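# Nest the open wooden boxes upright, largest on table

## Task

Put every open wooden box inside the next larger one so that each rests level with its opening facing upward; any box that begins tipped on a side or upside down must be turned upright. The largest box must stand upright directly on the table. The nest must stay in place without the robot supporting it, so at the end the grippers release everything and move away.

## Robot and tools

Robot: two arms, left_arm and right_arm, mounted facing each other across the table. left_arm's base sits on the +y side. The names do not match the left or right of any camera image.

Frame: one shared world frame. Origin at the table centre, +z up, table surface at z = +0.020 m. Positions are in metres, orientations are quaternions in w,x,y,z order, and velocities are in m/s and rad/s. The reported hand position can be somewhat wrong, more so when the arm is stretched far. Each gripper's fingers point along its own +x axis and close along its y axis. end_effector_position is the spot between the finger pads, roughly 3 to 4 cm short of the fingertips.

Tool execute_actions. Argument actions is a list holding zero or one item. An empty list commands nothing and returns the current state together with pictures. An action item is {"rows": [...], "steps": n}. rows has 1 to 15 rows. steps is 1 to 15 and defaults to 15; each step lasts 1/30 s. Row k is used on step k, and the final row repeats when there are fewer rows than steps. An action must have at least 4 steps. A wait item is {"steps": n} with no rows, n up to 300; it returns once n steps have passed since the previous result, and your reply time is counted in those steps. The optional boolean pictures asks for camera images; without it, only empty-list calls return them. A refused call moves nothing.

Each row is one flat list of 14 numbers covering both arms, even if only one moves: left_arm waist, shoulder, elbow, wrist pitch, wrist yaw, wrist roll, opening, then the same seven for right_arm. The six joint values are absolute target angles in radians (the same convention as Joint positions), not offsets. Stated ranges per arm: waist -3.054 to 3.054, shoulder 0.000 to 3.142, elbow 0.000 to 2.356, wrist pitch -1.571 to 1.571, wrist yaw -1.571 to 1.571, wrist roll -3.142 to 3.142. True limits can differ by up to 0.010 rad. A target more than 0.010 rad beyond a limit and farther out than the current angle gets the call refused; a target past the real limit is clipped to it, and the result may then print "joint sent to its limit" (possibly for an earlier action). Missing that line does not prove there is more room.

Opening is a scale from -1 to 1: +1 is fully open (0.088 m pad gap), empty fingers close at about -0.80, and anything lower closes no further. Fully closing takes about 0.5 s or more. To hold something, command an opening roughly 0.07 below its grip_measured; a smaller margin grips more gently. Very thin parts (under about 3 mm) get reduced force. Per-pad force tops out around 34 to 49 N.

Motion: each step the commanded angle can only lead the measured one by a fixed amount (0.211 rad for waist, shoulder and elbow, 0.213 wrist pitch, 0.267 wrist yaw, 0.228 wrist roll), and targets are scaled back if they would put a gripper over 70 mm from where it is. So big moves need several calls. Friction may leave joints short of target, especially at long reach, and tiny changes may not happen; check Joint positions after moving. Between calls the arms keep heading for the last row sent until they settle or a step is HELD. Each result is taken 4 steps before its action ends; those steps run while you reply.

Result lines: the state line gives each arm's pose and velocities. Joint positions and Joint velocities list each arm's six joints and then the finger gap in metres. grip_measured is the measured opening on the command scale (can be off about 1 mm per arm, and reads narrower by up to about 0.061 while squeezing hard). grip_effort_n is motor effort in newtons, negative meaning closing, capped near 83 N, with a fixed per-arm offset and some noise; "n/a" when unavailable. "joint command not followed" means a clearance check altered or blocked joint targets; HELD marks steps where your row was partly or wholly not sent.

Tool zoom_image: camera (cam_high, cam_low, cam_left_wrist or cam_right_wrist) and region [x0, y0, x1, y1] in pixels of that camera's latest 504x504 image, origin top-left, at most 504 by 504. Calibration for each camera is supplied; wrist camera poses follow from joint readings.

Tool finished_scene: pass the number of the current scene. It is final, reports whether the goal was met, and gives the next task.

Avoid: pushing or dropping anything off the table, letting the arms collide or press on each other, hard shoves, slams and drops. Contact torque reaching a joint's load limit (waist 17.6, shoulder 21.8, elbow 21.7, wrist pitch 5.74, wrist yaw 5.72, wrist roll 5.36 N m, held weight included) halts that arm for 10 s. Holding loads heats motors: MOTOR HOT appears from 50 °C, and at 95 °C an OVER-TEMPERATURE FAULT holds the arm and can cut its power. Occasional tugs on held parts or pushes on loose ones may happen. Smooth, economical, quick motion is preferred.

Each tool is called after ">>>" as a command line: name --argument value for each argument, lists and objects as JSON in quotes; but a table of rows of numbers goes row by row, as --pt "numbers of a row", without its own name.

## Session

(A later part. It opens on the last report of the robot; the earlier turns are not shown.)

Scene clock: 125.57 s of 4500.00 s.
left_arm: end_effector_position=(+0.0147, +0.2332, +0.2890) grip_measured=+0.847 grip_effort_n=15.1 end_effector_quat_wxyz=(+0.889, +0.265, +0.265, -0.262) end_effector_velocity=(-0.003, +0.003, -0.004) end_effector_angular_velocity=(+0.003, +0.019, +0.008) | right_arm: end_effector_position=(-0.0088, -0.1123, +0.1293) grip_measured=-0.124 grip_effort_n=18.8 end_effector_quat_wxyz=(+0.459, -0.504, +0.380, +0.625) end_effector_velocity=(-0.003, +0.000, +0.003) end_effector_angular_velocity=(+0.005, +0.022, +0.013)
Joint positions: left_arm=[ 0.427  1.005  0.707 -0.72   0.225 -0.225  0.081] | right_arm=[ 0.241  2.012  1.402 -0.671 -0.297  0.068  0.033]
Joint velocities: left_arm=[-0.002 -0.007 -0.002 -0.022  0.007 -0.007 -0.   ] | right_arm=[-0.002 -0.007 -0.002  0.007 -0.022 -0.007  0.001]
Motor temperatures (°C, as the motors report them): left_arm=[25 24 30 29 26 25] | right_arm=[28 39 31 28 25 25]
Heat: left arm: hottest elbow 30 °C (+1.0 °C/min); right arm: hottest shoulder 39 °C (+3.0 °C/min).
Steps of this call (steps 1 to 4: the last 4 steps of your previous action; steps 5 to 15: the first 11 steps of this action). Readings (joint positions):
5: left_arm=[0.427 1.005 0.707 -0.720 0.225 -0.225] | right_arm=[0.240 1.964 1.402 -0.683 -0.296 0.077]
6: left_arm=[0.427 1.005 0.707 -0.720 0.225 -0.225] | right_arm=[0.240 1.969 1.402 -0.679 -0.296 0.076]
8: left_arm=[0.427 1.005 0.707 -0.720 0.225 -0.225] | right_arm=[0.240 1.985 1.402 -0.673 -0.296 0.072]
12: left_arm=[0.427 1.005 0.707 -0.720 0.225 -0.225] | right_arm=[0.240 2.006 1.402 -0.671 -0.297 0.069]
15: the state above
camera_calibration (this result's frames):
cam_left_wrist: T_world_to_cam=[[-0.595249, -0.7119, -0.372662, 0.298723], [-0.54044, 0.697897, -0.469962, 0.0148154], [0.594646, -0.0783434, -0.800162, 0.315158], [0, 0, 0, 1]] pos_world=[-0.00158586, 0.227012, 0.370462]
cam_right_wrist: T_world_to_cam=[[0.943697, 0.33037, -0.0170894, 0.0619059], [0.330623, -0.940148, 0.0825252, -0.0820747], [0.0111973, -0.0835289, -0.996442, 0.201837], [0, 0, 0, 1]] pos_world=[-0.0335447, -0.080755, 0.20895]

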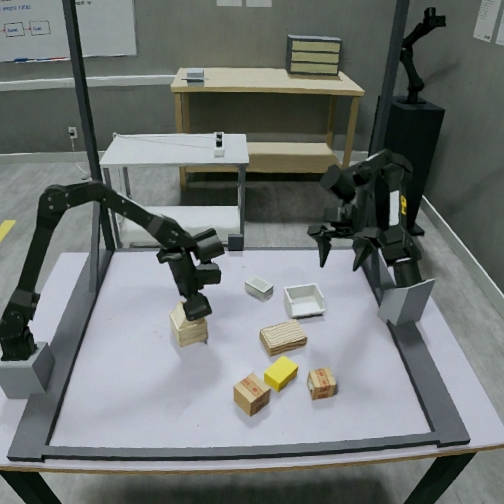

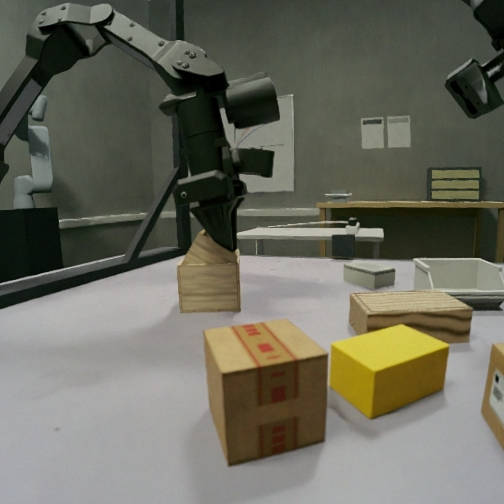

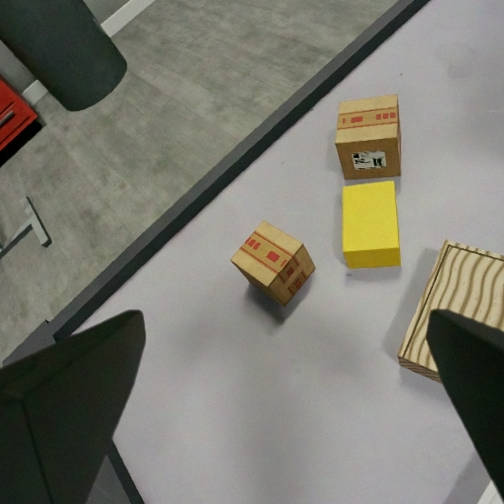

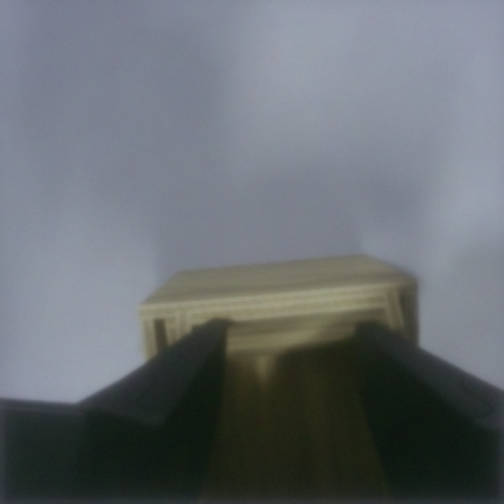

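>>> execute_actions --actions '[{"rows":[[0.427,1.0,0.7,-0.718,0.225,-0.225,0.85,0.245,2.0,1.40,-0.67,-0.3,0.065,-0.7]],"steps":12}]'

>>> execute_actions --actions '[{"rows":[[0.427,1.0,0.7,-0.718,0.225,-0.225,0.85,0.245,1.85,1.40,-0.72,-0.3,0.065,-0.7]],"steps":15}]' --pictures true

>>> zoom_image --camera "cam_low" --region '[150,180,310,320]'

Scene clock: 126.00 s of 4500.00 s.
left_arm: end_effector_position=(+0.0147, +0.2332, +0.2890) grip_measured=+0.847 grip_effort_n=15.1 end_effector_quat_wxyz=(+0.889, +0.265, +0.265, -0.262) end_effector_velocity=(-0.001, +0.001, -0.002) end_effector_angular_velocity=(-0.002, +0.013, +0.003) | right_arm: end_effector_position=(-0.0090, -0.1123, +0.1295) grip_measured=-0.633 grip_effort_n=-15.1 end_effector_quat_wxyz=(+0.459, -0.504, +0.379, +0.626) end_effector_velocity=(-0.000, -0.002, +0.002) end_effector_angular_velocity=(-0.002, +0.002, +0.020)
Joint positions: left_arm=[ 0.427  1.005  0.707 -0.72   0.225 -0.225  0.081] | right_arm=[ 0.241  2.012  1.402 -0.671 -0.297  0.067  0.008]
Joint velocities: left_arm=[-0.002 -0.002 -0.002 -0.007  0.007 -0.007 -0.   ] | right_arm=[-0.002 -0.007 -0.002 -0.007 -0.007 -0.022 -0.028]
Motor temperatures (°C, as the motors report them): left_arm=[25 24 30 29 26 25] | right_arm=[28 39 31 28 25 25]
Heat: left arm: hottest elbow 30 °C (+1.0 °C/min); right arm: hottest shoulder 39 °C (+3.0 °C/min).
Steps of this call (steps 1 to 4: the last 4 steps of your previous action; step 5: the robot went on to your last target; steps 6 to 13: the first 8 steps of this action). Readings (joint positions):
6: left_arm=[0.427 1.005 0.707 -0.720 0.225 -0.225] | right_arm=[0.241 2.013 1.402 -0.671 -0.297 0.067]
7: left_arm=[0.427 1.005 0.707 -0.720 0.225 -0.225] | right_arm=[0.241 2.013 1.402 -0.671 -0.297 0.067]
9: left_arm=[0.427 1.005 0.707 -0.720 0.225 -0.225] | right_arm=[0.241 2.013 1.402 -0.671 -0.297 0.067]
13: the state above

Scene clock: 126.50 s of 4500.00 s.
left_arm: end_effector_position=(+0.0147, +0.2332, +0.2890) grip_measured=+0.847 grip_effort_n=15.1 end_effector_quat_wxyz=(+0.889, +0.265, +0.265, -0.262) end_effector_velocity=(+0.001, -0.000, +0.001) end_effector_angular_velocity=(-0.017, -0.002, +0.012) | right_arm: end_effector_position=(-0.0270, -0.1170, +0.1908) grip_measured=-0.696 grip_effort_n=-15.1 end_effector_quat_wxyz=(+0.469, -0.473, +0.343, +0.663) end_effector_velocity=(+0.010, -0.014, -0.004) end_effector_angular_velocity=(-0.068, -0.031, -0.026)
Joint positions: left_arm=[ 0.427  1.005  0.707 -0.72   0.225 -0.225  0.081] | right_arm=[ 0.242  1.85   1.406 -0.715 -0.297  0.067  0.005]
Joint velocities: left_arm=[-0.002 -0.002 -0.002  0.007 -0.007 -0.022 -0.   ] | right_arm=[-0.007 -0.002 -0.002 -0.081  0.007 -0.007 -0.001]
Motor temperatures (°C, as the motors report them): left_arm=[25 24 30 29 26 25] | right_arm=[28 39 31 28 25 25]
Heat: left arm: hottest elbow 30 °C (+1.0 °C/min); right arm: hottest shoulder 39 °C (+3.0 °C/min).
Steps of this call (steps 1 to 4: the last 4 steps of your previous action; steps 5 to 15: the first 11 steps of this action). Readings (joint positions):
5: left_arm=[0.427 1.005 0.707 -0.720 0.225 -0.225] | right_arm=[0.241 1.998 1.402 -0.672 -0.297 0.067]
6: left_arm=[0.427 1.005 0.707 -0.720 0.225 -0.225] | right_arm=[0.241 1.981 1.399 -0.691 -0.297 0.067]
8: left_arm=[0.427 1.005 0.707 -0.720 0.225 -0.225] | right_arm=[0.242 1.931 1.396 -0.705 -0.297 0.067]
12: left_arm=[0.427 1.005 0.707 -0.720 0.225 -0.225] | right_arm=[0.242 1.856 1.406 -0.708 -0.297 0.067]
15: the state above
camera_calibration (this result's frames):
cam_left_wrist: T_world_to_cam=[[-0.595249, -0.7119, -0.372662, 0.298723], [-0.54044, 0.697897, -0.469962, 0.0148154], [0.594646, -0.0783434, -0.800162, 0.315158], [0, 0, 0, 1]] pos_world=[-0.00158586, 0.227012, 0.370462]
cam_right_wrist: T_world_to_cam=[[0.930383, 0.36645, -0.0101344, 0.0842699], [0.365923, -0.930002, -0.0345871, -0.0610311], [-0.0220994, 0.0284708, -0.99935, 0.275704], [0, 0, 0, 1]] pos_world=[-0.0499777, -0.0954893, 0.274268]

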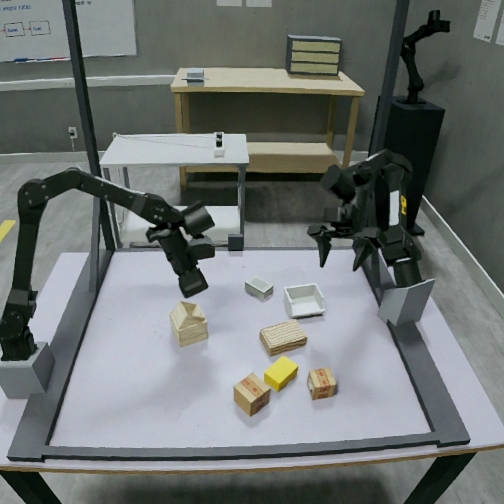

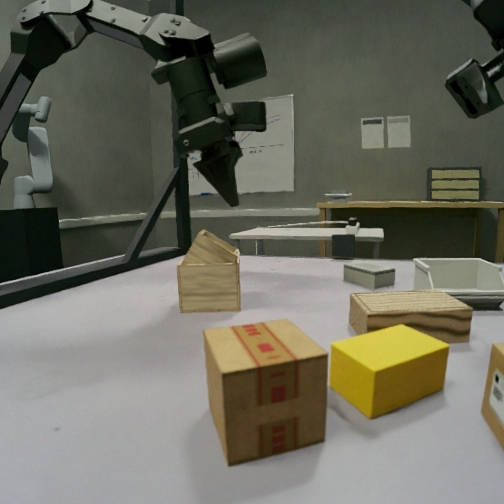

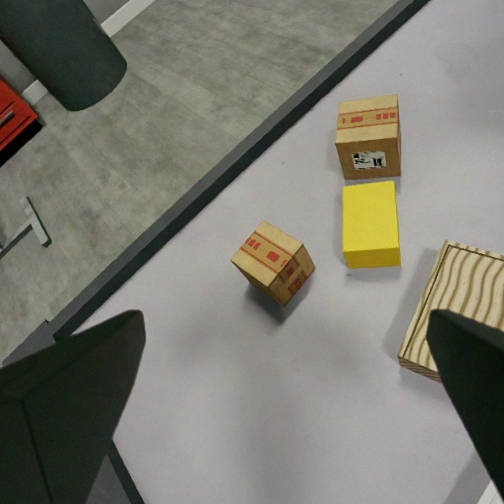

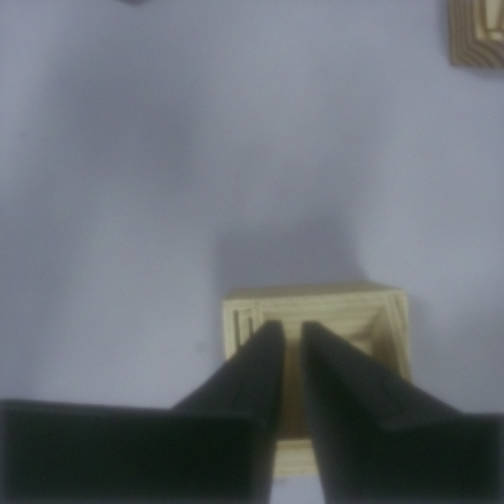

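Region (150, 180, 310, 320) of cam_low's 504x504 image, scaled by 3.150, with more detail than that image has; it fills the top 441 rows of this view, and the rest is white.

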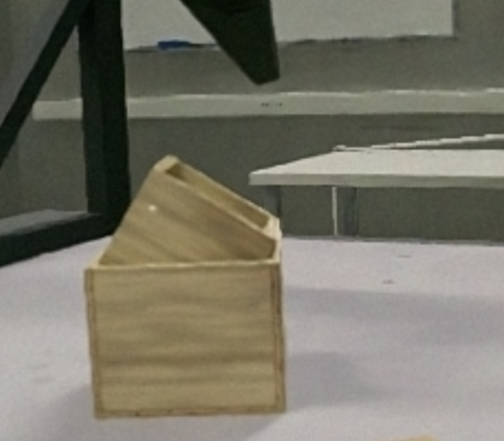

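>>> execute_actions --actions '[{"rows":[[0.427,1.0,0.7,-0.718,0.225,-0.225,0.85,0.245,1.93,1.33,-0.72,-0.3,0.065,-0.7]],"steps":15}]' --pictures true

>>> zoom_image --camera "cam_low" --region '[150,180,310,320]'

Scene clock: 127.33 s of 4500.00 s.
left_arm: end_effector_position=(+0.0147, +0.2332, +0.2890) grip_measured=+0.847 grip_effort_n=15.1 end_effector_quat_wxyz=(+0.889, +0.265, +0.265, -0.262) end_effector_velocity=(-0.000, +0.002, -0.001) end_effector_angular_velocity=(+0.001, +0.002, +0.012) | right_arm: end_effector_position=(-0.0075, -0.1352, +0.1458) grip_measured=-0.697 grip_effort_n=-14.7 end_effector_quat_wxyz=(+0.457, -0.509, +0.385, +0.620) end_effector_velocity=(-0.003, +0.003, +0.001) end_effector_angular_velocity=(+0.018, +0.009, +0.032)
Joint positions: left_arm=[ 0.427  1.005  0.707 -0.72   0.225 -0.225  0.081] | right_arm=[ 0.242  1.92   1.341 -0.721 -0.297  0.067  0.005]
Joint velocities: left_arm=[-0.002 -0.002 -0.002 -0.007 -0.007 -0.007 -0.001] | right_arm=[ 0.002 -0.002 -0.002  0.022 -0.007 -0.022 -0.   ]
Motor temperatures (°C, as the motors report them): left_arm=[25 24 30 29 26 25] | right_arm=[28 39 31 28 25 25]
Heat: left arm: hottest elbow 30 °C (+1.0 °C/min); right arm: hottest shoulder 39 °C (+3.0 °C/min).
Steps of this call (steps 1 to 4: the last 4 steps of your previous action; steps 5 to 14: the robot went on to your last target; steps 15 to 25: the first 11 steps of this action). Readings (joint positions):
15: left_arm=[0.427 1.005 0.707 -0.720 0.225 -0.225] | right_arm=[0.242 1.854 1.402 -0.717 -0.297 0.067]
16: left_arm=[0.427 1.005 0.707 -0.720 0.225 -0.225] | right_arm=[0.242 1.859 1.395 -0.714 -0.297 0.067]
18: left_arm=[0.427 1.005 0.707 -0.720 0.225 -0.225] | right_arm=[0.242 1.878 1.377 -0.715 -0.297 0.067]
22: left_arm=[0.427 1.005 0.707 -0.720 0.225 -0.225] | right_arm=[0.242 1.918 1.343 -0.722 -0.297 0.067]
25: the state above
camera_calibration (this result's frames):
cam_left_wrist: T_world_to_cam=[[-0.595249, -0.7119, -0.372662, 0.298723], [-0.54044, 0.697897, -0.469962, 0.0148154], [0.594646, -0.0783434, -0.800162, 0.315158], [0, 0, 0, 1]] pos_world=[-0.00158586, 0.227012, 0.370462]
cam_right_wrist: T_world_to_cam=[[0.944916, 0.326835, -0.0176798, 0.0681282], [0.326914, -0.939717, 0.100296, -0.107981], [0.0161662, -0.100551, -0.994801, 0.213882], [0, 0, 0, 1]] pos_world=[-0.0325327, -0.102232, 0.224805]

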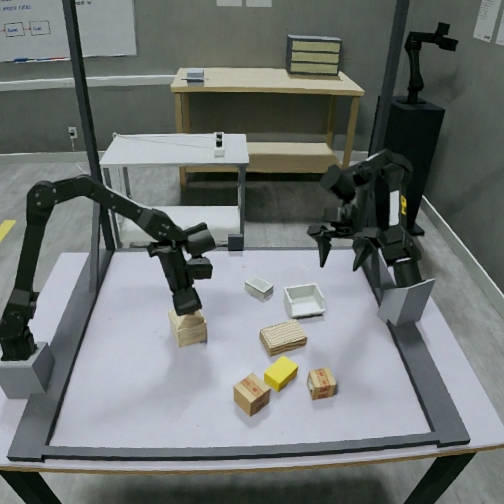

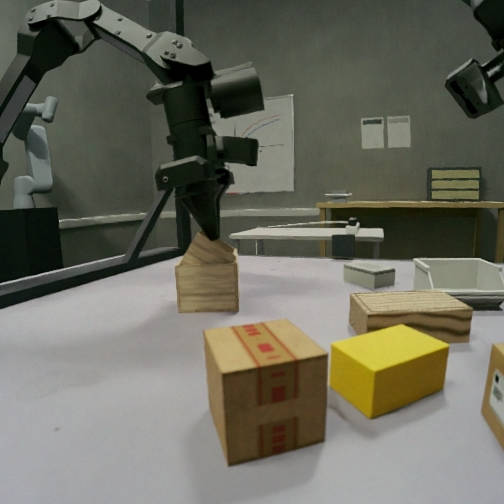

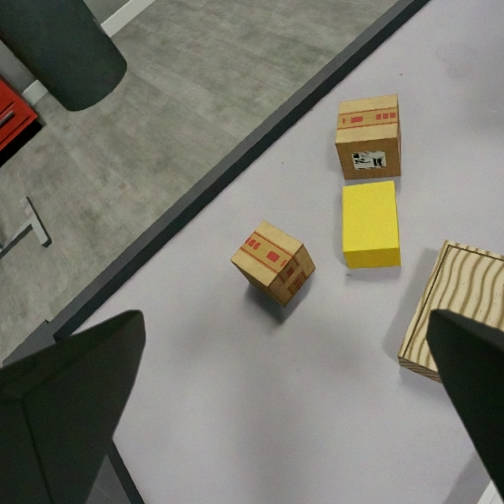

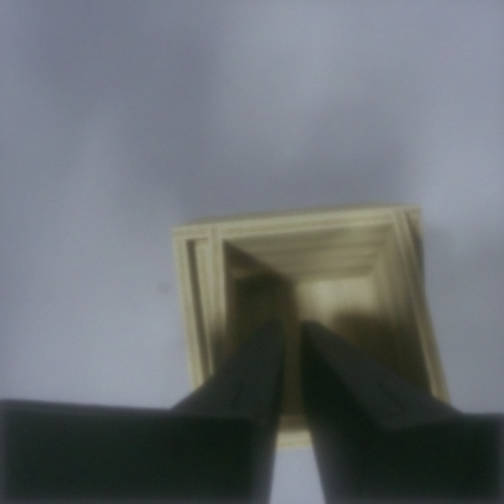

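Region (150, 180, 310, 320) of cam_low's 504x504 image, scaled by 3.150, with more detail than that image has; it fills the top 441 rows of this view, and the rest is white.

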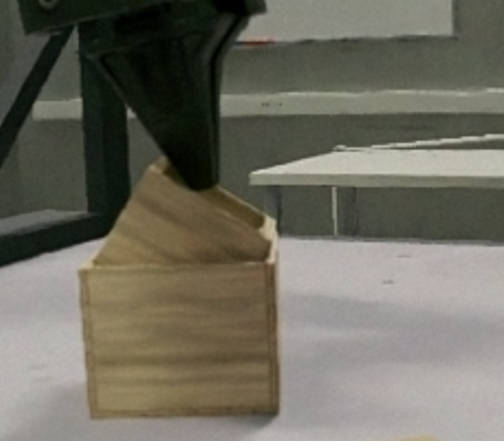

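>>> execute_actions --actions '[{"rows":[[0.427,1.0,0.7,-0.718,0.225,-0.225,0.85,0.228,1.90,1.37,-0.66,-0.3,-0.03,-0.7]],"steps":15}]'

>>> execute_actions --actions '[{"rows":[[0.427,1.0,0.7,-0.718,0.225,-0.225,0.85,0.228,2.02,1.37,-0.64,-0.3,-0.03,-0.7]],"steps":15}]' --pictures true

>>> zoom_image --camera "cam_low" --region '[150,180,310,320]'

Scene clock: 127.83 s of 4500.00 s.
left_arm: end_effector_position=(+0.0147, +0.2332, +0.2890) grip_measured=+0.847 grip_effort_n=15.1 end_effector_quat_wxyz=(+0.889, +0.265, +0.265, -0.262) end_effector_velocity=(-0.001, +0.001, -0.002) end_effector_angular_velocity=(+0.006, +0.007, -0.003) | right_arm: end_effector_position=(-0.0119, -0.1168, +0.1597) grip_measured=-0.697 grip_effort_n=-15.1 end_effector_quat_wxyz=(+0.447, -0.505, +0.331, +0.661) end_effector_velocity=(+0.000, +0.005, +0.008) end_effector_angular_velocity=(+0.034, -0.012, +0.048)
Joint positions: left_arm=[ 0.427  1.005  0.707 -0.72   0.225 -0.225  0.081] | right_arm=[ 0.23   1.908  1.361 -0.664 -0.297 -0.024  0.005]
Joint velocities: left_arm=[ 0.002 -0.002 -0.002 -0.007  0.007  0.007 -0.   ] | right_arm=[-0.007 -0.012  0.007  0.007  0.007 -0.051 -0.   ]
Motor temperatures (°C, as the motors report them): left_arm=[25 24 30 29 26 25] | right_arm=[28 39 31 28 25 25]
Heat: left arm: hottest elbow 30 °C (+1.0 °C/min); right arm: hottest shoulder 39 °C (+3.0 °C/min).
Steps of this call (steps 1 to 4: the last 4 steps of your previous action; steps 5 to 15: the first 11 steps of this action). Readings (joint positions):
5: left_arm=[0.427 1.005 0.707 -0.720 0.225 -0.225] | right_arm=[0.242 1.920 1.341 -0.716 -0.297 0.053]
6: left_arm=[0.427 1.005 0.707 -0.720 0.225 -0.225] | right_arm=[0.240 1.920 1.341 -0.702 -0.297 0.031]
8: left_arm=[0.427 1.005 0.707 -0.720 0.225 -0.225] | right_arm=[0.237 1.919 1.348 -0.682 -0.297 0.005]
12: left_arm=[0.427 1.005 0.707 -0.720 0.225 -0.225] | right_arm=[0.230 1.911 1.358 -0.668 -0.297 -0.018]
15: the state above

Scene clock: 128.33 s of 4500.00 s.
left_arm: end_effector_position=(+0.0147, +0.2332, +0.2890) grip_measured=+0.847 grip_effort_n=15.1 end_effector_quat_wxyz=(+0.889, +0.265, +0.265, -0.262) end_effector_velocity=(+0.000, +0.001, -0.000) end_effector_angular_velocity=(+0.001, +0.002, +0.012) | right_arm: end_effector_position=(-0.0027, -0.1130, +0.1268) grip_measured=-0.697 grip_effort_n=-15.1 end_effector_quat_wxyz=(+0.439, -0.521, +0.350, +0.643) end_effector_velocity=(-0.002, +0.005, +0.001) end_effector_angular_velocity=(+0.028, +0.014, +0.016)
Joint positions: left_arm=[ 0.427  1.005  0.707 -0.72   0.225 -0.225  0.081] | right_arm=[ 0.23   2.006  1.372 -0.643 -0.297 -0.028  0.005]
Joint velocities: left_arm=[-0.002  0.002  0.002 -0.007 -0.007 -0.007 -0.   ] | right_arm=[-0.002 -0.002 -0.007  0.037 -0.007 -0.007 -0.   ]
Motor temperatures (°C, as the motors report them): left_arm=[25 24 30 29 26 25] | right_arm=[28 39 31 28 25 25]
Heat: left arm: hottest elbow 30 °C (+1.0 °C/min); right arm: hottest shoulder 39 °C (+3.0 °C/min).
Steps of this call (steps 1 to 4: the last 4 steps of your previous action; steps 5 to 15: the first 11 steps of this action). Readings (joint positions):
5: left_arm=[0.427 1.005 0.707 -0.720 0.225 -0.225] | right_arm=[0.230 1.916 1.361 -0.662 -0.297 -0.027]
6: left_arm=[0.427 1.005 0.707 -0.720 0.225 -0.225] | right_arm=[0.230 1.927 1.366 -0.654 -0.297 -0.027]
8: left_arm=[0.427 1.005 0.707 -0.720 0.225 -0.225] | right_arm=[0.230 1.959 1.372 -0.644 -0.297 -0.027]
12: left_arm=[0.427 1.005 0.707 -0.720 0.225 -0.225] | right_arm=[0.230 2.002 1.372 -0.645 -0.297 -0.028]
15: the state above
camera_calibration (this result's frames):
cam_left_wrist: T_world_to_cam=[[-0.595249, -0.7119, -0.372662, 0.298723], [-0.54044, 0.697897, -0.469962, 0.0148154], [0.594646, -0.0783434, -0.800162, 0.315158], [0, 0, 0, 1]] pos_world=[-0.00158586, 0.227012, 0.370462]
cam_right_wrist: T_world_to_cam=[[0.912424, 0.409226, 0.00404667, 0.0624889], [0.407811, -0.910007, 0.0746813, -0.0799551], [0.034244, -0.0664907, -0.997199, 0.201261], [0, 0, 0, 1]] pos_world=[-0.0313019, -0.0849498, 0.206416]

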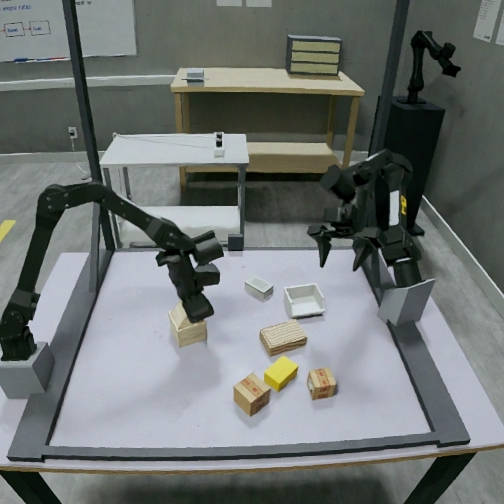

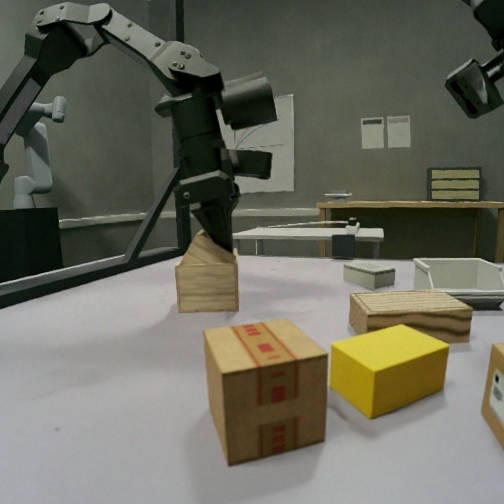

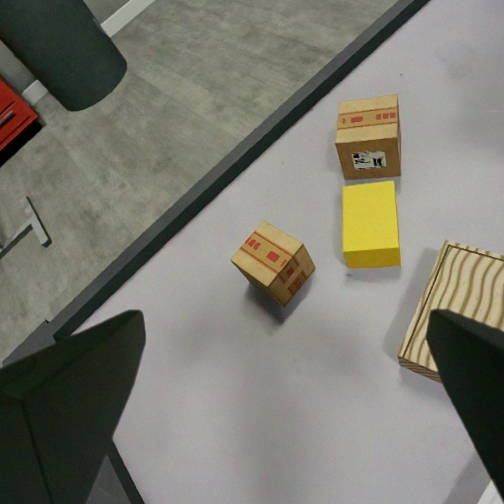

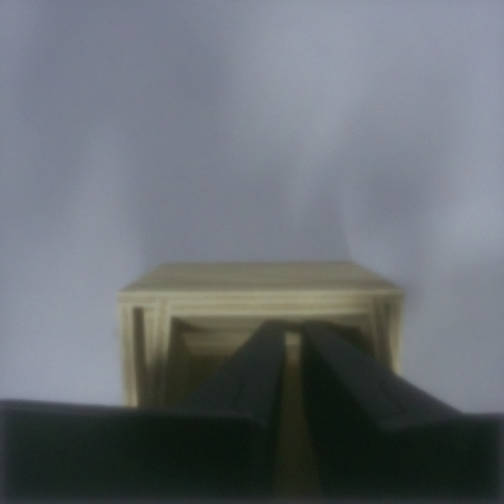

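Region (150, 180, 310, 320) of cam_low's 504x504 image, scaled by 3.150, with more detail than that image has; it fills the top 441 rows of this view, and the rest is white.

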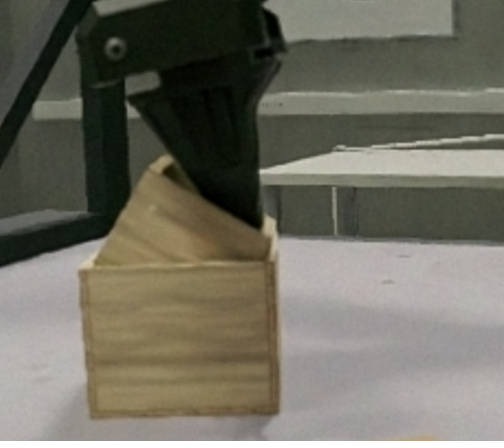

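>>> execute_actions --actions '[{"rows":[[0.427,1.0,0.7,-0.718,0.225,-0.225,0.85,0.258,2.0,1.37,-0.70,-0.3,-0.03,-0.7]],"steps":15}]'

>>> execute_actions --actions '[{"rows":[[0.427,1.0,0.7,-0.718,0.225,-0.225,0.85,0.262,2.06,1.37,-0.70,-0.3,-0.03,-0.7]],"steps":15}]' --pictures true

>>> zoom_image --camera "cam_low" --region '[150,180,310,320]'

Scene clock: 128.87 s of 4500.00 s.
left_arm: end_effector_position=(+0.0147, +0.2332, +0.2890) grip_measured=+0.847 grip_effort_n=15.6 end_effector_quat_wxyz=(+0.889, +0.265, +0.265, -0.262) end_effector_velocity=(+0.000, +0.000, +0.002) end_effector_angular_velocity=(-0.011, -0.011, +0.003) | right_arm: end_effector_position=(-0.0077, -0.1268, +0.1217) grip_measured=-0.697 grip_effort_n=-14.7 end_effector_quat_wxyz=(+0.425, -0.539, +0.361, +0.631) end_effector_velocity=(+0.002, -0.005, -0.000) end_effector_angular_velocity=(-0.021, -0.001, -0.000)
Joint positions: left_arm=[ 0.427  1.005  0.707 -0.72   0.225 -0.225  0.081] | right_arm=[ 0.253  2.006  1.372 -0.694 -0.297 -0.028  0.005]
Joint velocities: left_arm=[ 0.002 -0.007 -0.002  0.007 -0.007 -0.007 -0.   ] | right_arm=[-0.002 -0.002 -0.002 -0.022 -0.007 -0.007 -0.   ]
Motor temperatures (°C, as the motors report them): left_arm=[25 24 30 29 26 25] | right_arm=[28 39 31 28 25 25]
Heat: left arm: hottest elbow 30 °C (+1.0 °C/min); right arm: hottest shoulder 39 °C (+3.0 °C/min).
Steps of this call (steps 1 to 4: the last 4 steps of your previous action; step 5: the robot went on to your last target; steps 6 to 16: the first 11 steps of this action). Readings (joint positions):
6: left_arm=[0.427 1.005 0.707 -0.720 0.225 -0.225] | right_arm=[0.230 2.006 1.372 -0.645 -0.297 -0.028]
7: left_arm=[0.427 1.005 0.707 -0.720 0.225 -0.225] | right_arm=[0.233 2.006 1.372 -0.657 -0.297 -0.028]
9: left_arm=[0.427 1.005 0.707 -0.720 0.225 -0.225] | right_arm=[0.241 2.006 1.372 -0.678 -0.297 -0.028]
13: left_arm=[0.427 1.005 0.707 -0.720 0.225 -0.225] | right_arm=[0.253 2.006 1.372 -0.689 -0.297 -0.028]
16: the state above

Scene clock: 129.37 s of 4500.00 s.
left_arm: end_effector_position=(+0.0147, +0.2332, +0.2890) grip_measured=+0.847 grip_effort_n=15.1 end_effector_quat_wxyz=(+0.889, +0.265, +0.265, -0.262) end_effector_velocity=(+0.001, +0.001, -0.001) end_effector_angular_velocity=(-0.004, -0.004, +0.006) | right_arm: end_effector_position=(-0.0053, -0.1288, +0.1137) grip_measured=-0.697 grip_effort_n=-14.7 end_effector_quat_wxyz=(+0.422, -0.545, +0.369, +0.624) end_effector_velocity=(+0.002, -0.006, -0.001) end_effector_angular_velocity=(-0.025, -0.004, +0.013)
Joint positions: left_arm=[ 0.427  1.005  0.707 -0.72   0.225 -0.225  0.081] | right_arm=[ 0.255  2.028  1.374 -0.698 -0.298 -0.028  0.005]
Joint velocities: left_arm=[-0.002 -0.002 -0.007  0.007 -0.007 -0.007 -0.   ] | right_arm=[-0.002 -0.002 -0.007 -0.022 -0.007 -0.022 -0.   ]
Motor temperatures (°C, as the motors report them): left_arm=[25 24 30 29 26 25] | right_arm=[28 39 31 28 25 25]
Heat: left arm: hottest elbow 30 °C (+1.0 °C/min); right arm: hottest shoulder 39 °C (+3.0 °C/min).
Steps of this call (steps 1 to 4: the last 4 steps of your previous action; steps 5 to 15: the first 11 steps of this action). Readings (joint positions):
5: left_arm=[0.427 1.005 0.707 -0.720 0.225 -0.225] | right_arm=[0.253 2.008 1.372 -0.696 -0.297 -0.028]
6: left_arm=[0.427 1.005 0.707 -0.720 0.225 -0.225] | right_arm=[0.254 2.011 1.372 -0.696 -0.297 -0.028]
8: left_arm=[0.427 1.005 0.707 -0.720 0.225 -0.225] | right_arm=[0.254 2.020 1.373 -0.696 -0.297 -0.028]
12: left_arm=[0.427 1.005 0.707 -0.720 0.225 -0.225] | right_arm=[0.255 2.027 1.374 -0.698 -0.298 -0.028]
15: the state above
camera_calibration (this result's frames):
cam_left_wrist: T_world_to_cam=[[-0.595249, -0.7119, -0.372662, 0.298723], [-0.54044, 0.697897, -0.469962, 0.0148154], [0.594646, -0.0783434, -0.800162, 0.315158], [0, 0, 0, 1]] pos_world=[-0.00158586, 0.227012, 0.370462]
cam_right_wrist: T_world_to_cam=[[0.911433, 0.411371, -0.00802203, 0.0730239], [0.407627, -0.900144, 0.153563, -0.0999195], [0.0559502, -0.143232, -0.988106, 0.17645], [0, 0, 0, 1]] pos_world=[-0.0356989, -0.0947086, 0.190281]

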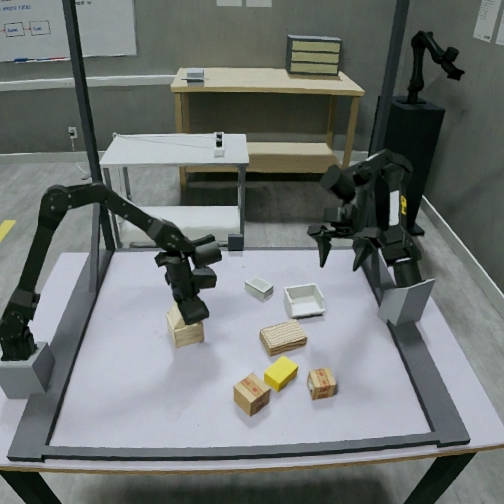

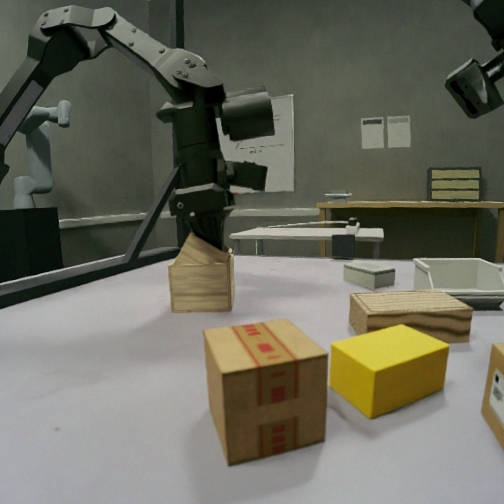

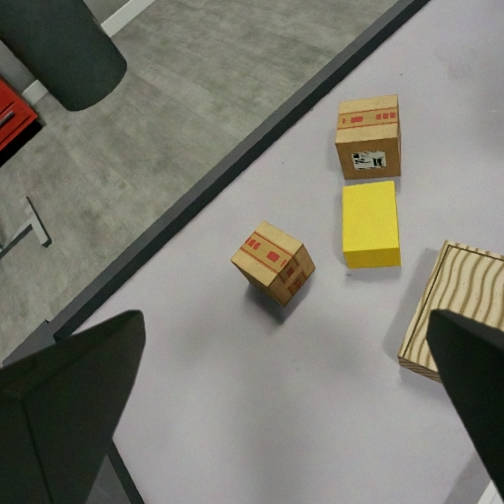

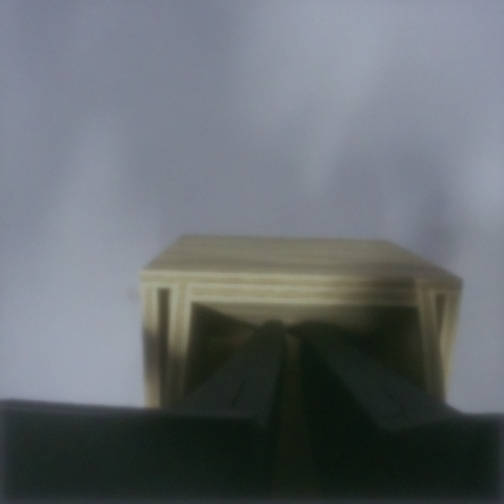

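Region (150, 180, 310, 320) of cam_low's 504x504 image, scaled by 3.150, with more detail than that image has; it fills the top 441 rows of this view, and the rest is white.

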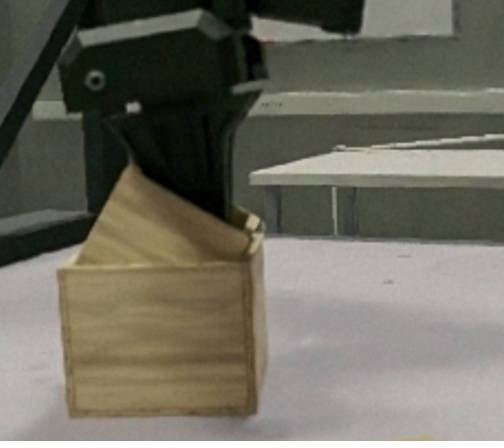

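>>> execute_actions --actions '[{"rows":[[0.427,1.0,0.7,-0.718,0.225,-0.225,0.85,0.255,2.03,1.37,-0.70,-0.3,-0.03,-0.12]],"steps":15}]'

>>> execute_actions --actions '[{"rows":[[0.427,1.0,0.7,-0.718,0.225,-0.225,0.85,0.255,1.85,1.40,-0.70,-0.3,-0.03,-0.12]],"steps":15}]' --pictures true

>>> zoom_image --camera "cam_low" --region '[130,150,310,320]'

Scene clock: 129.87 s of 4500.00 s.
left_arm: end_effector_position=(+0.0147, +0.2332, +0.2890) grip_measured=+0.847 grip_effort_n=15.1 end_effector_quat_wxyz=(+0.889, +0.265, +0.265, -0.262) end_effector_velocity=(-0.000, +0.002, -0.001) end_effector_angular_velocity=(+0.001, +0.002, +0.012) | right_arm: end_effector_position=(-0.0056, -0.1263, +0.1181) grip_measured=-0.330 grip_effort_n=83.0 end_effector_quat_wxyz=(+0.424, -0.541, +0.366, +0.627) end_effector_velocity=(+0.001, -0.002, -0.001) end_effector_angular_velocity=(-0.013, +0.004, -0.012)
Joint positions: left_arm=[ 0.427  1.005  0.707 -0.72   0.225 -0.225  0.081] | right_arm=[ 0.25   2.02   1.378 -0.698 -0.299 -0.029  0.023]
Joint velocities: left_arm=[-0.002 -0.002 -0.002 -0.007 -0.007 -0.007 -0.   ] | right_arm=[-0.002  0.002 -0.002 -0.007 -0.007  0.007 -0.   ]
Motor temperatures (°C, as the motors report them): left_arm=[25 24 30 29 26 25] | right_arm=[28 39 31 28 25 25]
Heat: left arm: hottest elbow 30 °C (+1.0 °C/min); right arm: hottest shoulder 39 °C (+3.0 °C/min).
Steps of this call (steps 1 to 4: the last 4 steps of your previous action; steps 5 to 15: the first 11 steps of this action). Readings (joint positions):
5: left_arm=[0.427 1.005 0.707 -0.720 0.225 -0.225] | right_arm=[0.254 2.028 1.374 -0.698 -0.298 -0.028]
6: left_arm=[0.427 1.005 0.707 -0.720 0.225 -0.225] | right_arm=[0.254 2.028 1.374 -0.698 -0.298 -0.028]
8: left_arm=[0.427 1.005 0.707 -0.720 0.225 -0.225] | right_arm=[0.252 2.026 1.376 -0.699 -0.299 -0.029]
12: left_arm=[0.427 1.005 0.707 -0.720 0.225 -0.225] | right_arm=[0.250 2.020 1.378 -0.698 -0.299 -0.029]
15: the state above

Scene clock: 130.37 s of 4500.00 s.
left_arm: end_effector_position=(+0.0147, +0.2332, +0.2890) grip_measured=+0.847 grip_effort_n=15.6 end_effector_quat_wxyz=(+0.889, +0.265, +0.265, -0.262) end_effector_velocity=(-0.002, -0.002, -0.001) end_effector_angular_velocity=(+0.005, +0.000, -0.019) | right_arm: end_effector_position=(-0.0319, -0.1162, +0.1893) grip_measured=-0.330 grip_effort_n=83.0 end_effector_quat_wxyz=(+0.442, -0.494, +0.305, +0.684) end_effector_velocity=(-0.001, -0.003, -0.001) end_effector_angular_velocity=(-0.009, +0.002, +0.010)
Joint positions: left_arm=[ 0.427  1.005  0.707 -0.72   0.225 -0.225  0.081] | right_arm=[ 0.252  1.851  1.403 -0.697 -0.299 -0.029  0.023]
Joint velocities: left_arm=[-0.007 -0.002 -0.002  0.007  0.007  0.007 -0.   ] | right_arm=[ 0.002 -0.002 -0.002 -0.007 -0.007 -0.007 -0.   ]
Motor temperatures (°C, as the motors report them): left_arm=[25 24 30 29 26 25] | right_arm=[28 39 31 28 25 25]
Heat: left arm: hottest elbow 30 °C (+1.0 °C/min); right arm: hottest shoulder 39 °C (+3.0 °C/min).
Steps of this call (steps 1 to 4: the last 4 steps of your previous action; steps 5 to 15: the first 11 steps of this action). Readings (joint positions):
5: left_arm=[0.427 1.005 0.707 -0.720 0.225 -0.225] | right_arm=[0.250 2.007 1.378 -0.697 -0.299 -0.029]
6: left_arm=[0.427 1.005 0.707 -0.720 0.225 -0.225] | right_arm=[0.250 1.991 1.378 -0.705 -0.299 -0.029]
8: left_arm=[0.427 1.005 0.707 -0.720 0.225 -0.225] | right_arm=[0.251 1.944 1.378 -0.703 -0.299 -0.029]
12: left_arm=[0.427 1.005 0.707 -0.720 0.225 -0.225] | right_arm=[0.251 1.862 1.399 -0.697 -0.299 -0.029]
15: the state above
camera_calibration (this result's frames):
cam_left_wrist: T_world_to_cam=[[-0.595249, -0.7119, -0.372662, 0.298723], [-0.54044, 0.697897, -0.469962, 0.0148154], [0.594646, -0.0783434, -0.800162, 0.315158], [0, 0, 0, 1]] pos_world=[-0.00158586, 0.227012, 0.370462]
cam_right_wrist: T_world_to_cam=[[0.886777, 0.461795, 0.0192946, 0.0926081], [0.46219, -0.88575, -0.0427588, -0.0487808], [-0.00265565, 0.0468353, -0.998899, 0.276725], [0, 0, 0, 1]] pos_world=[-0.0588419, -0.098934, 0.272548]

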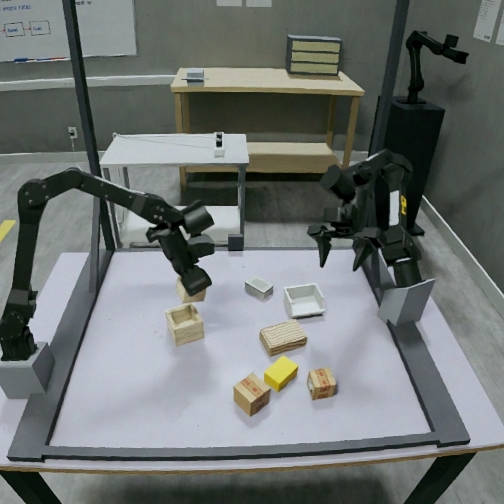

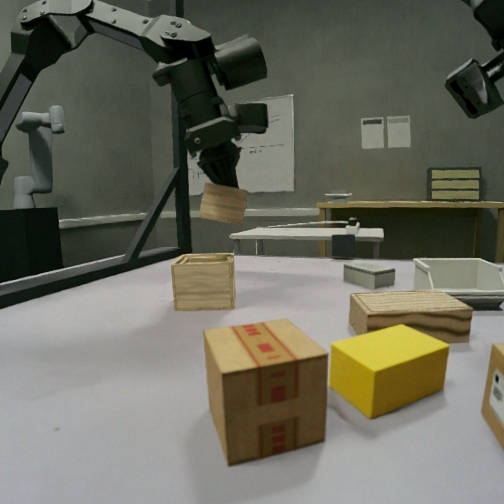

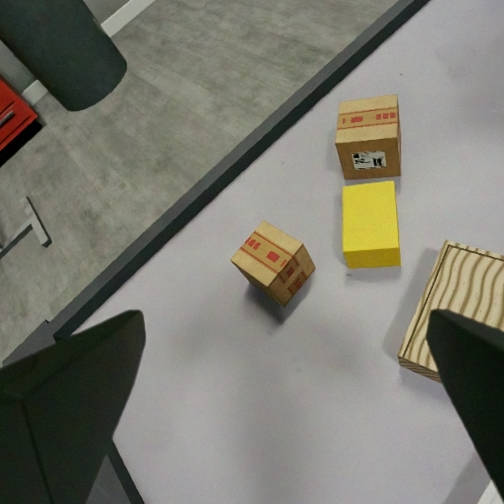

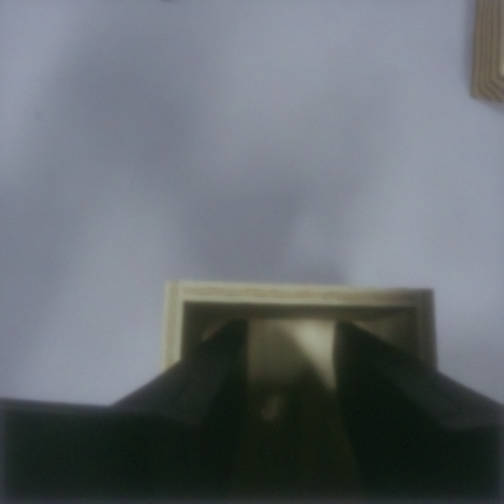

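Region (130, 150, 310, 320) of cam_low's 504x504 image, scaled by 2.800, with more detail than that image has.

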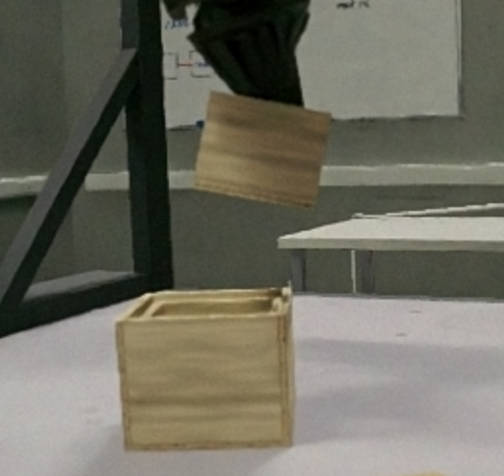

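>>> execute_actions --actions '[{"rows":[[0.427,1.0,0.7,-0.718,0.225,-0.225,0.85,0.235,1.80,1.25,-0.62,-0.3,0.0,-0.12]],"steps":15}]'

>>> execute_actions --actions '[{"rows":[[0.427,1.0,0.7,-0.718,0.225,-0.225,0.85,0.235,1.80,1.25,-0.62,-0.3,0.0,-0.12]],"steps":8}]' --pictures true

>>> zoom_image --camera "cam_low" --region '[130,150,310,320]'

Scene clock: 130.93 s of 4500.00 s.
left_arm: end_effector_position=(+0.0147, +0.2332, +0.2890) grip_measured=+0.847 grip_effort_n=15.1 end_effector_quat_wxyz=(+0.889, +0.265, +0.265, -0.262) end_effector_velocity=(+0.002, +0.001, -0.000) end_effector_angular_velocity=(-0.007, -0.005, +0.009) | right_arm: end_effector_position=(-0.0134, -0.1340, +0.1692) grip_measured=-0.330 grip_effort_n=83.0 end_effector_quat_wxyz=(+0.451, -0.492, +0.325, +0.669) end_effector_velocity=(-0.005, +0.000, +0.016) end_effector_angular_velocity=(+0.059, +0.023, +0.026)
Joint positions: left_arm=[ 0.427  1.005  0.707 -0.72   0.225 -0.225  0.081] | right_arm=[ 0.237  1.815  1.266 -0.626 -0.299 -0.003  0.023]
Joint velocities: left_arm=[ 0.002 -0.002 -0.007  0.007 -0.007 -0.007 -0.   ] | right_arm=[-0.002 -0.056 -0.027  0.037 -0.007 -0.007 -0.   ]
Motor temperatures (°C, as the motors report them): left_arm=[25 24 30 29 26 25] | right_arm=[28 39 31 28 25 25]
Heat: left arm: hottest elbow 30 °C (+1.0 °C/min); right arm: hottest shoulder 39 °C (+3.0 °C/min).
Steps of this call (steps 1 to 4: the last 4 steps of your previous action; steps 5 to 6: the robot went on to your last target; steps 7 to 17: the first 11 steps of this action). Readings (joint positions):
7: left_arm=[0.427 1.005 0.707 -0.720 0.225 -0.225] | right_arm=[0.251 1.848 1.390 -0.684 -0.299 -0.026]
8: left_arm=[0.427 1.005 0.707 -0.720 0.225 -0.225] | right_arm=[0.250 1.838 1.362 -0.661 -0.299 -0.021]
10: left_arm=[0.427 1.005 0.707 -0.720 0.225 -0.225] | right_arm=[0.245 1.822 1.315 -0.654 -0.299 -0.013]
14: left_arm=[0.427 1.005 0.707 -0.720 0.225 -0.225] | right_arm=[0.238 1.819 1.273 -0.633 -0.299 -0.005]
17: the state above

Scene clock: 131.20 s of 4500.00 s.
left_arm: end_effector_position=(+0.0147, +0.2332, +0.2890) grip_measured=+0.847 grip_effort_n=15.1 end_effector_quat_wxyz=(+0.889, +0.265, +0.265, -0.262) end_effector_velocity=(+0.001, +0.002, -0.002) end_effector_angular_velocity=(+0.004, +0.005, +0.015) | right_arm: end_effector_position=(-0.0139, -0.1340, +0.1707) grip_measured=-0.330 grip_effort_n=83.0 end_effector_quat_wxyz=(+0.452, -0.490, +0.323, +0.671) end_effector_velocity=(+0.002, -0.003, -0.003) end_effector_angular_velocity=(-0.008, +0.002, +0.005)
Joint positions: left_arm=[ 0.427  1.005  0.707 -0.72   0.225 -0.225  0.081] | right_arm=[ 0.237  1.809  1.264 -0.623 -0.299 -0.002  0.023]
Joint velocities: left_arm=[-0.002  0.002 -0.002 -0.007 -0.007 -0.007 -0.   ] | right_arm=[-0.002 -0.002 -0.017  0.007 -0.007 -0.007  0.   ]
Motor temperatures (°C, as the motors report them): left_arm=[25 24 30 29 26 25] | right_arm=[28 39 31 28 25 25]
Heat: left arm: hottest elbow 30 °C (+1.0 °C/min); right arm: hottest shoulder 39 °C (+3.0 °C/min).
Steps of this call (steps 1 to 4: the last 4 steps of your previous action; steps 5 to 8: the first 4 steps of this action). Readings (joint positions):
5: left_arm=[0.427 1.005 0.707 -0.720 0.225 -0.225] | right_arm=[0.237 1.809 1.265 -0.623 -0.299 -0.003]
6: left_arm=[0.427 1.005 0.707 -0.720 0.225 -0.225] | right_arm=[0.237 1.809 1.264 -0.623 -0.299 -0.003]
8: the state above
camera_calibration (this result's frames):
cam_left_wrist: T_world_to_cam=[[-0.595249, -0.7119, -0.372662, 0.298723], [-0.54044, 0.697897, -0.469962, 0.0148154], [0.594646, -0.0783434, -0.800162, 0.315158], [0, 0, 0, 1]] pos_world=[-0.00158586, 0.227012, 0.370462]
cam_right_wrist: T_world_to_cam=[[0.906841, 0.421371, 0.00925891, 0.0818257], [0.421465, -0.906478, -0.0257711, -0.079943], [-0.00246618, 0.0272726, -0.999625, 0.25656], [0, 0, 0, 1]] pos_world=[-0.039877, -0.113943, 0.253646]

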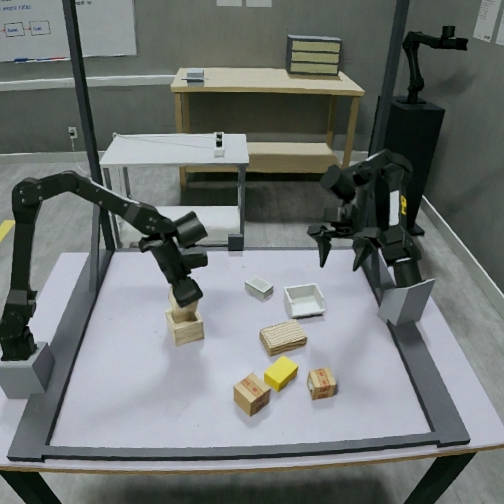

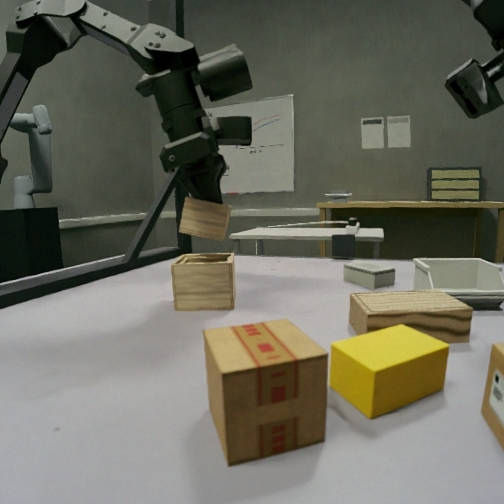

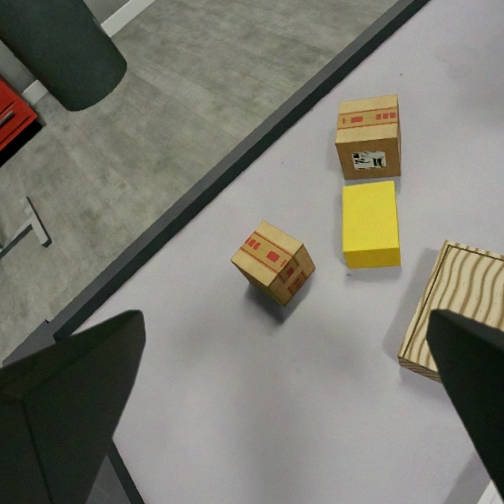

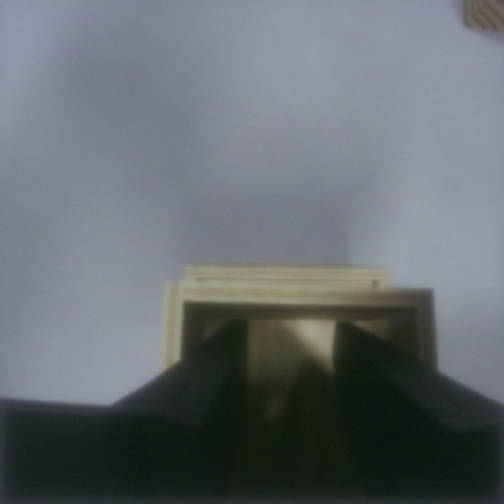

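Region (130, 150, 310, 320) of cam_low's 504x504 image, scaled by 2.800, with more detail than that image has.

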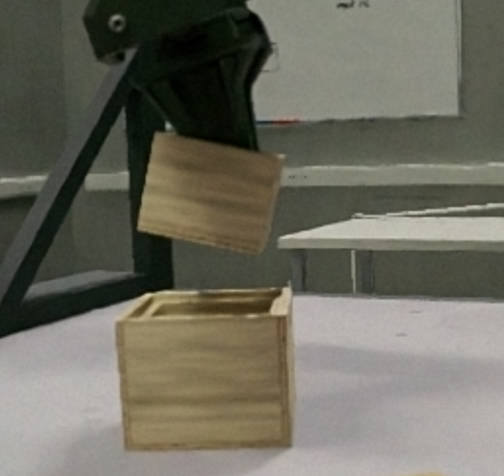

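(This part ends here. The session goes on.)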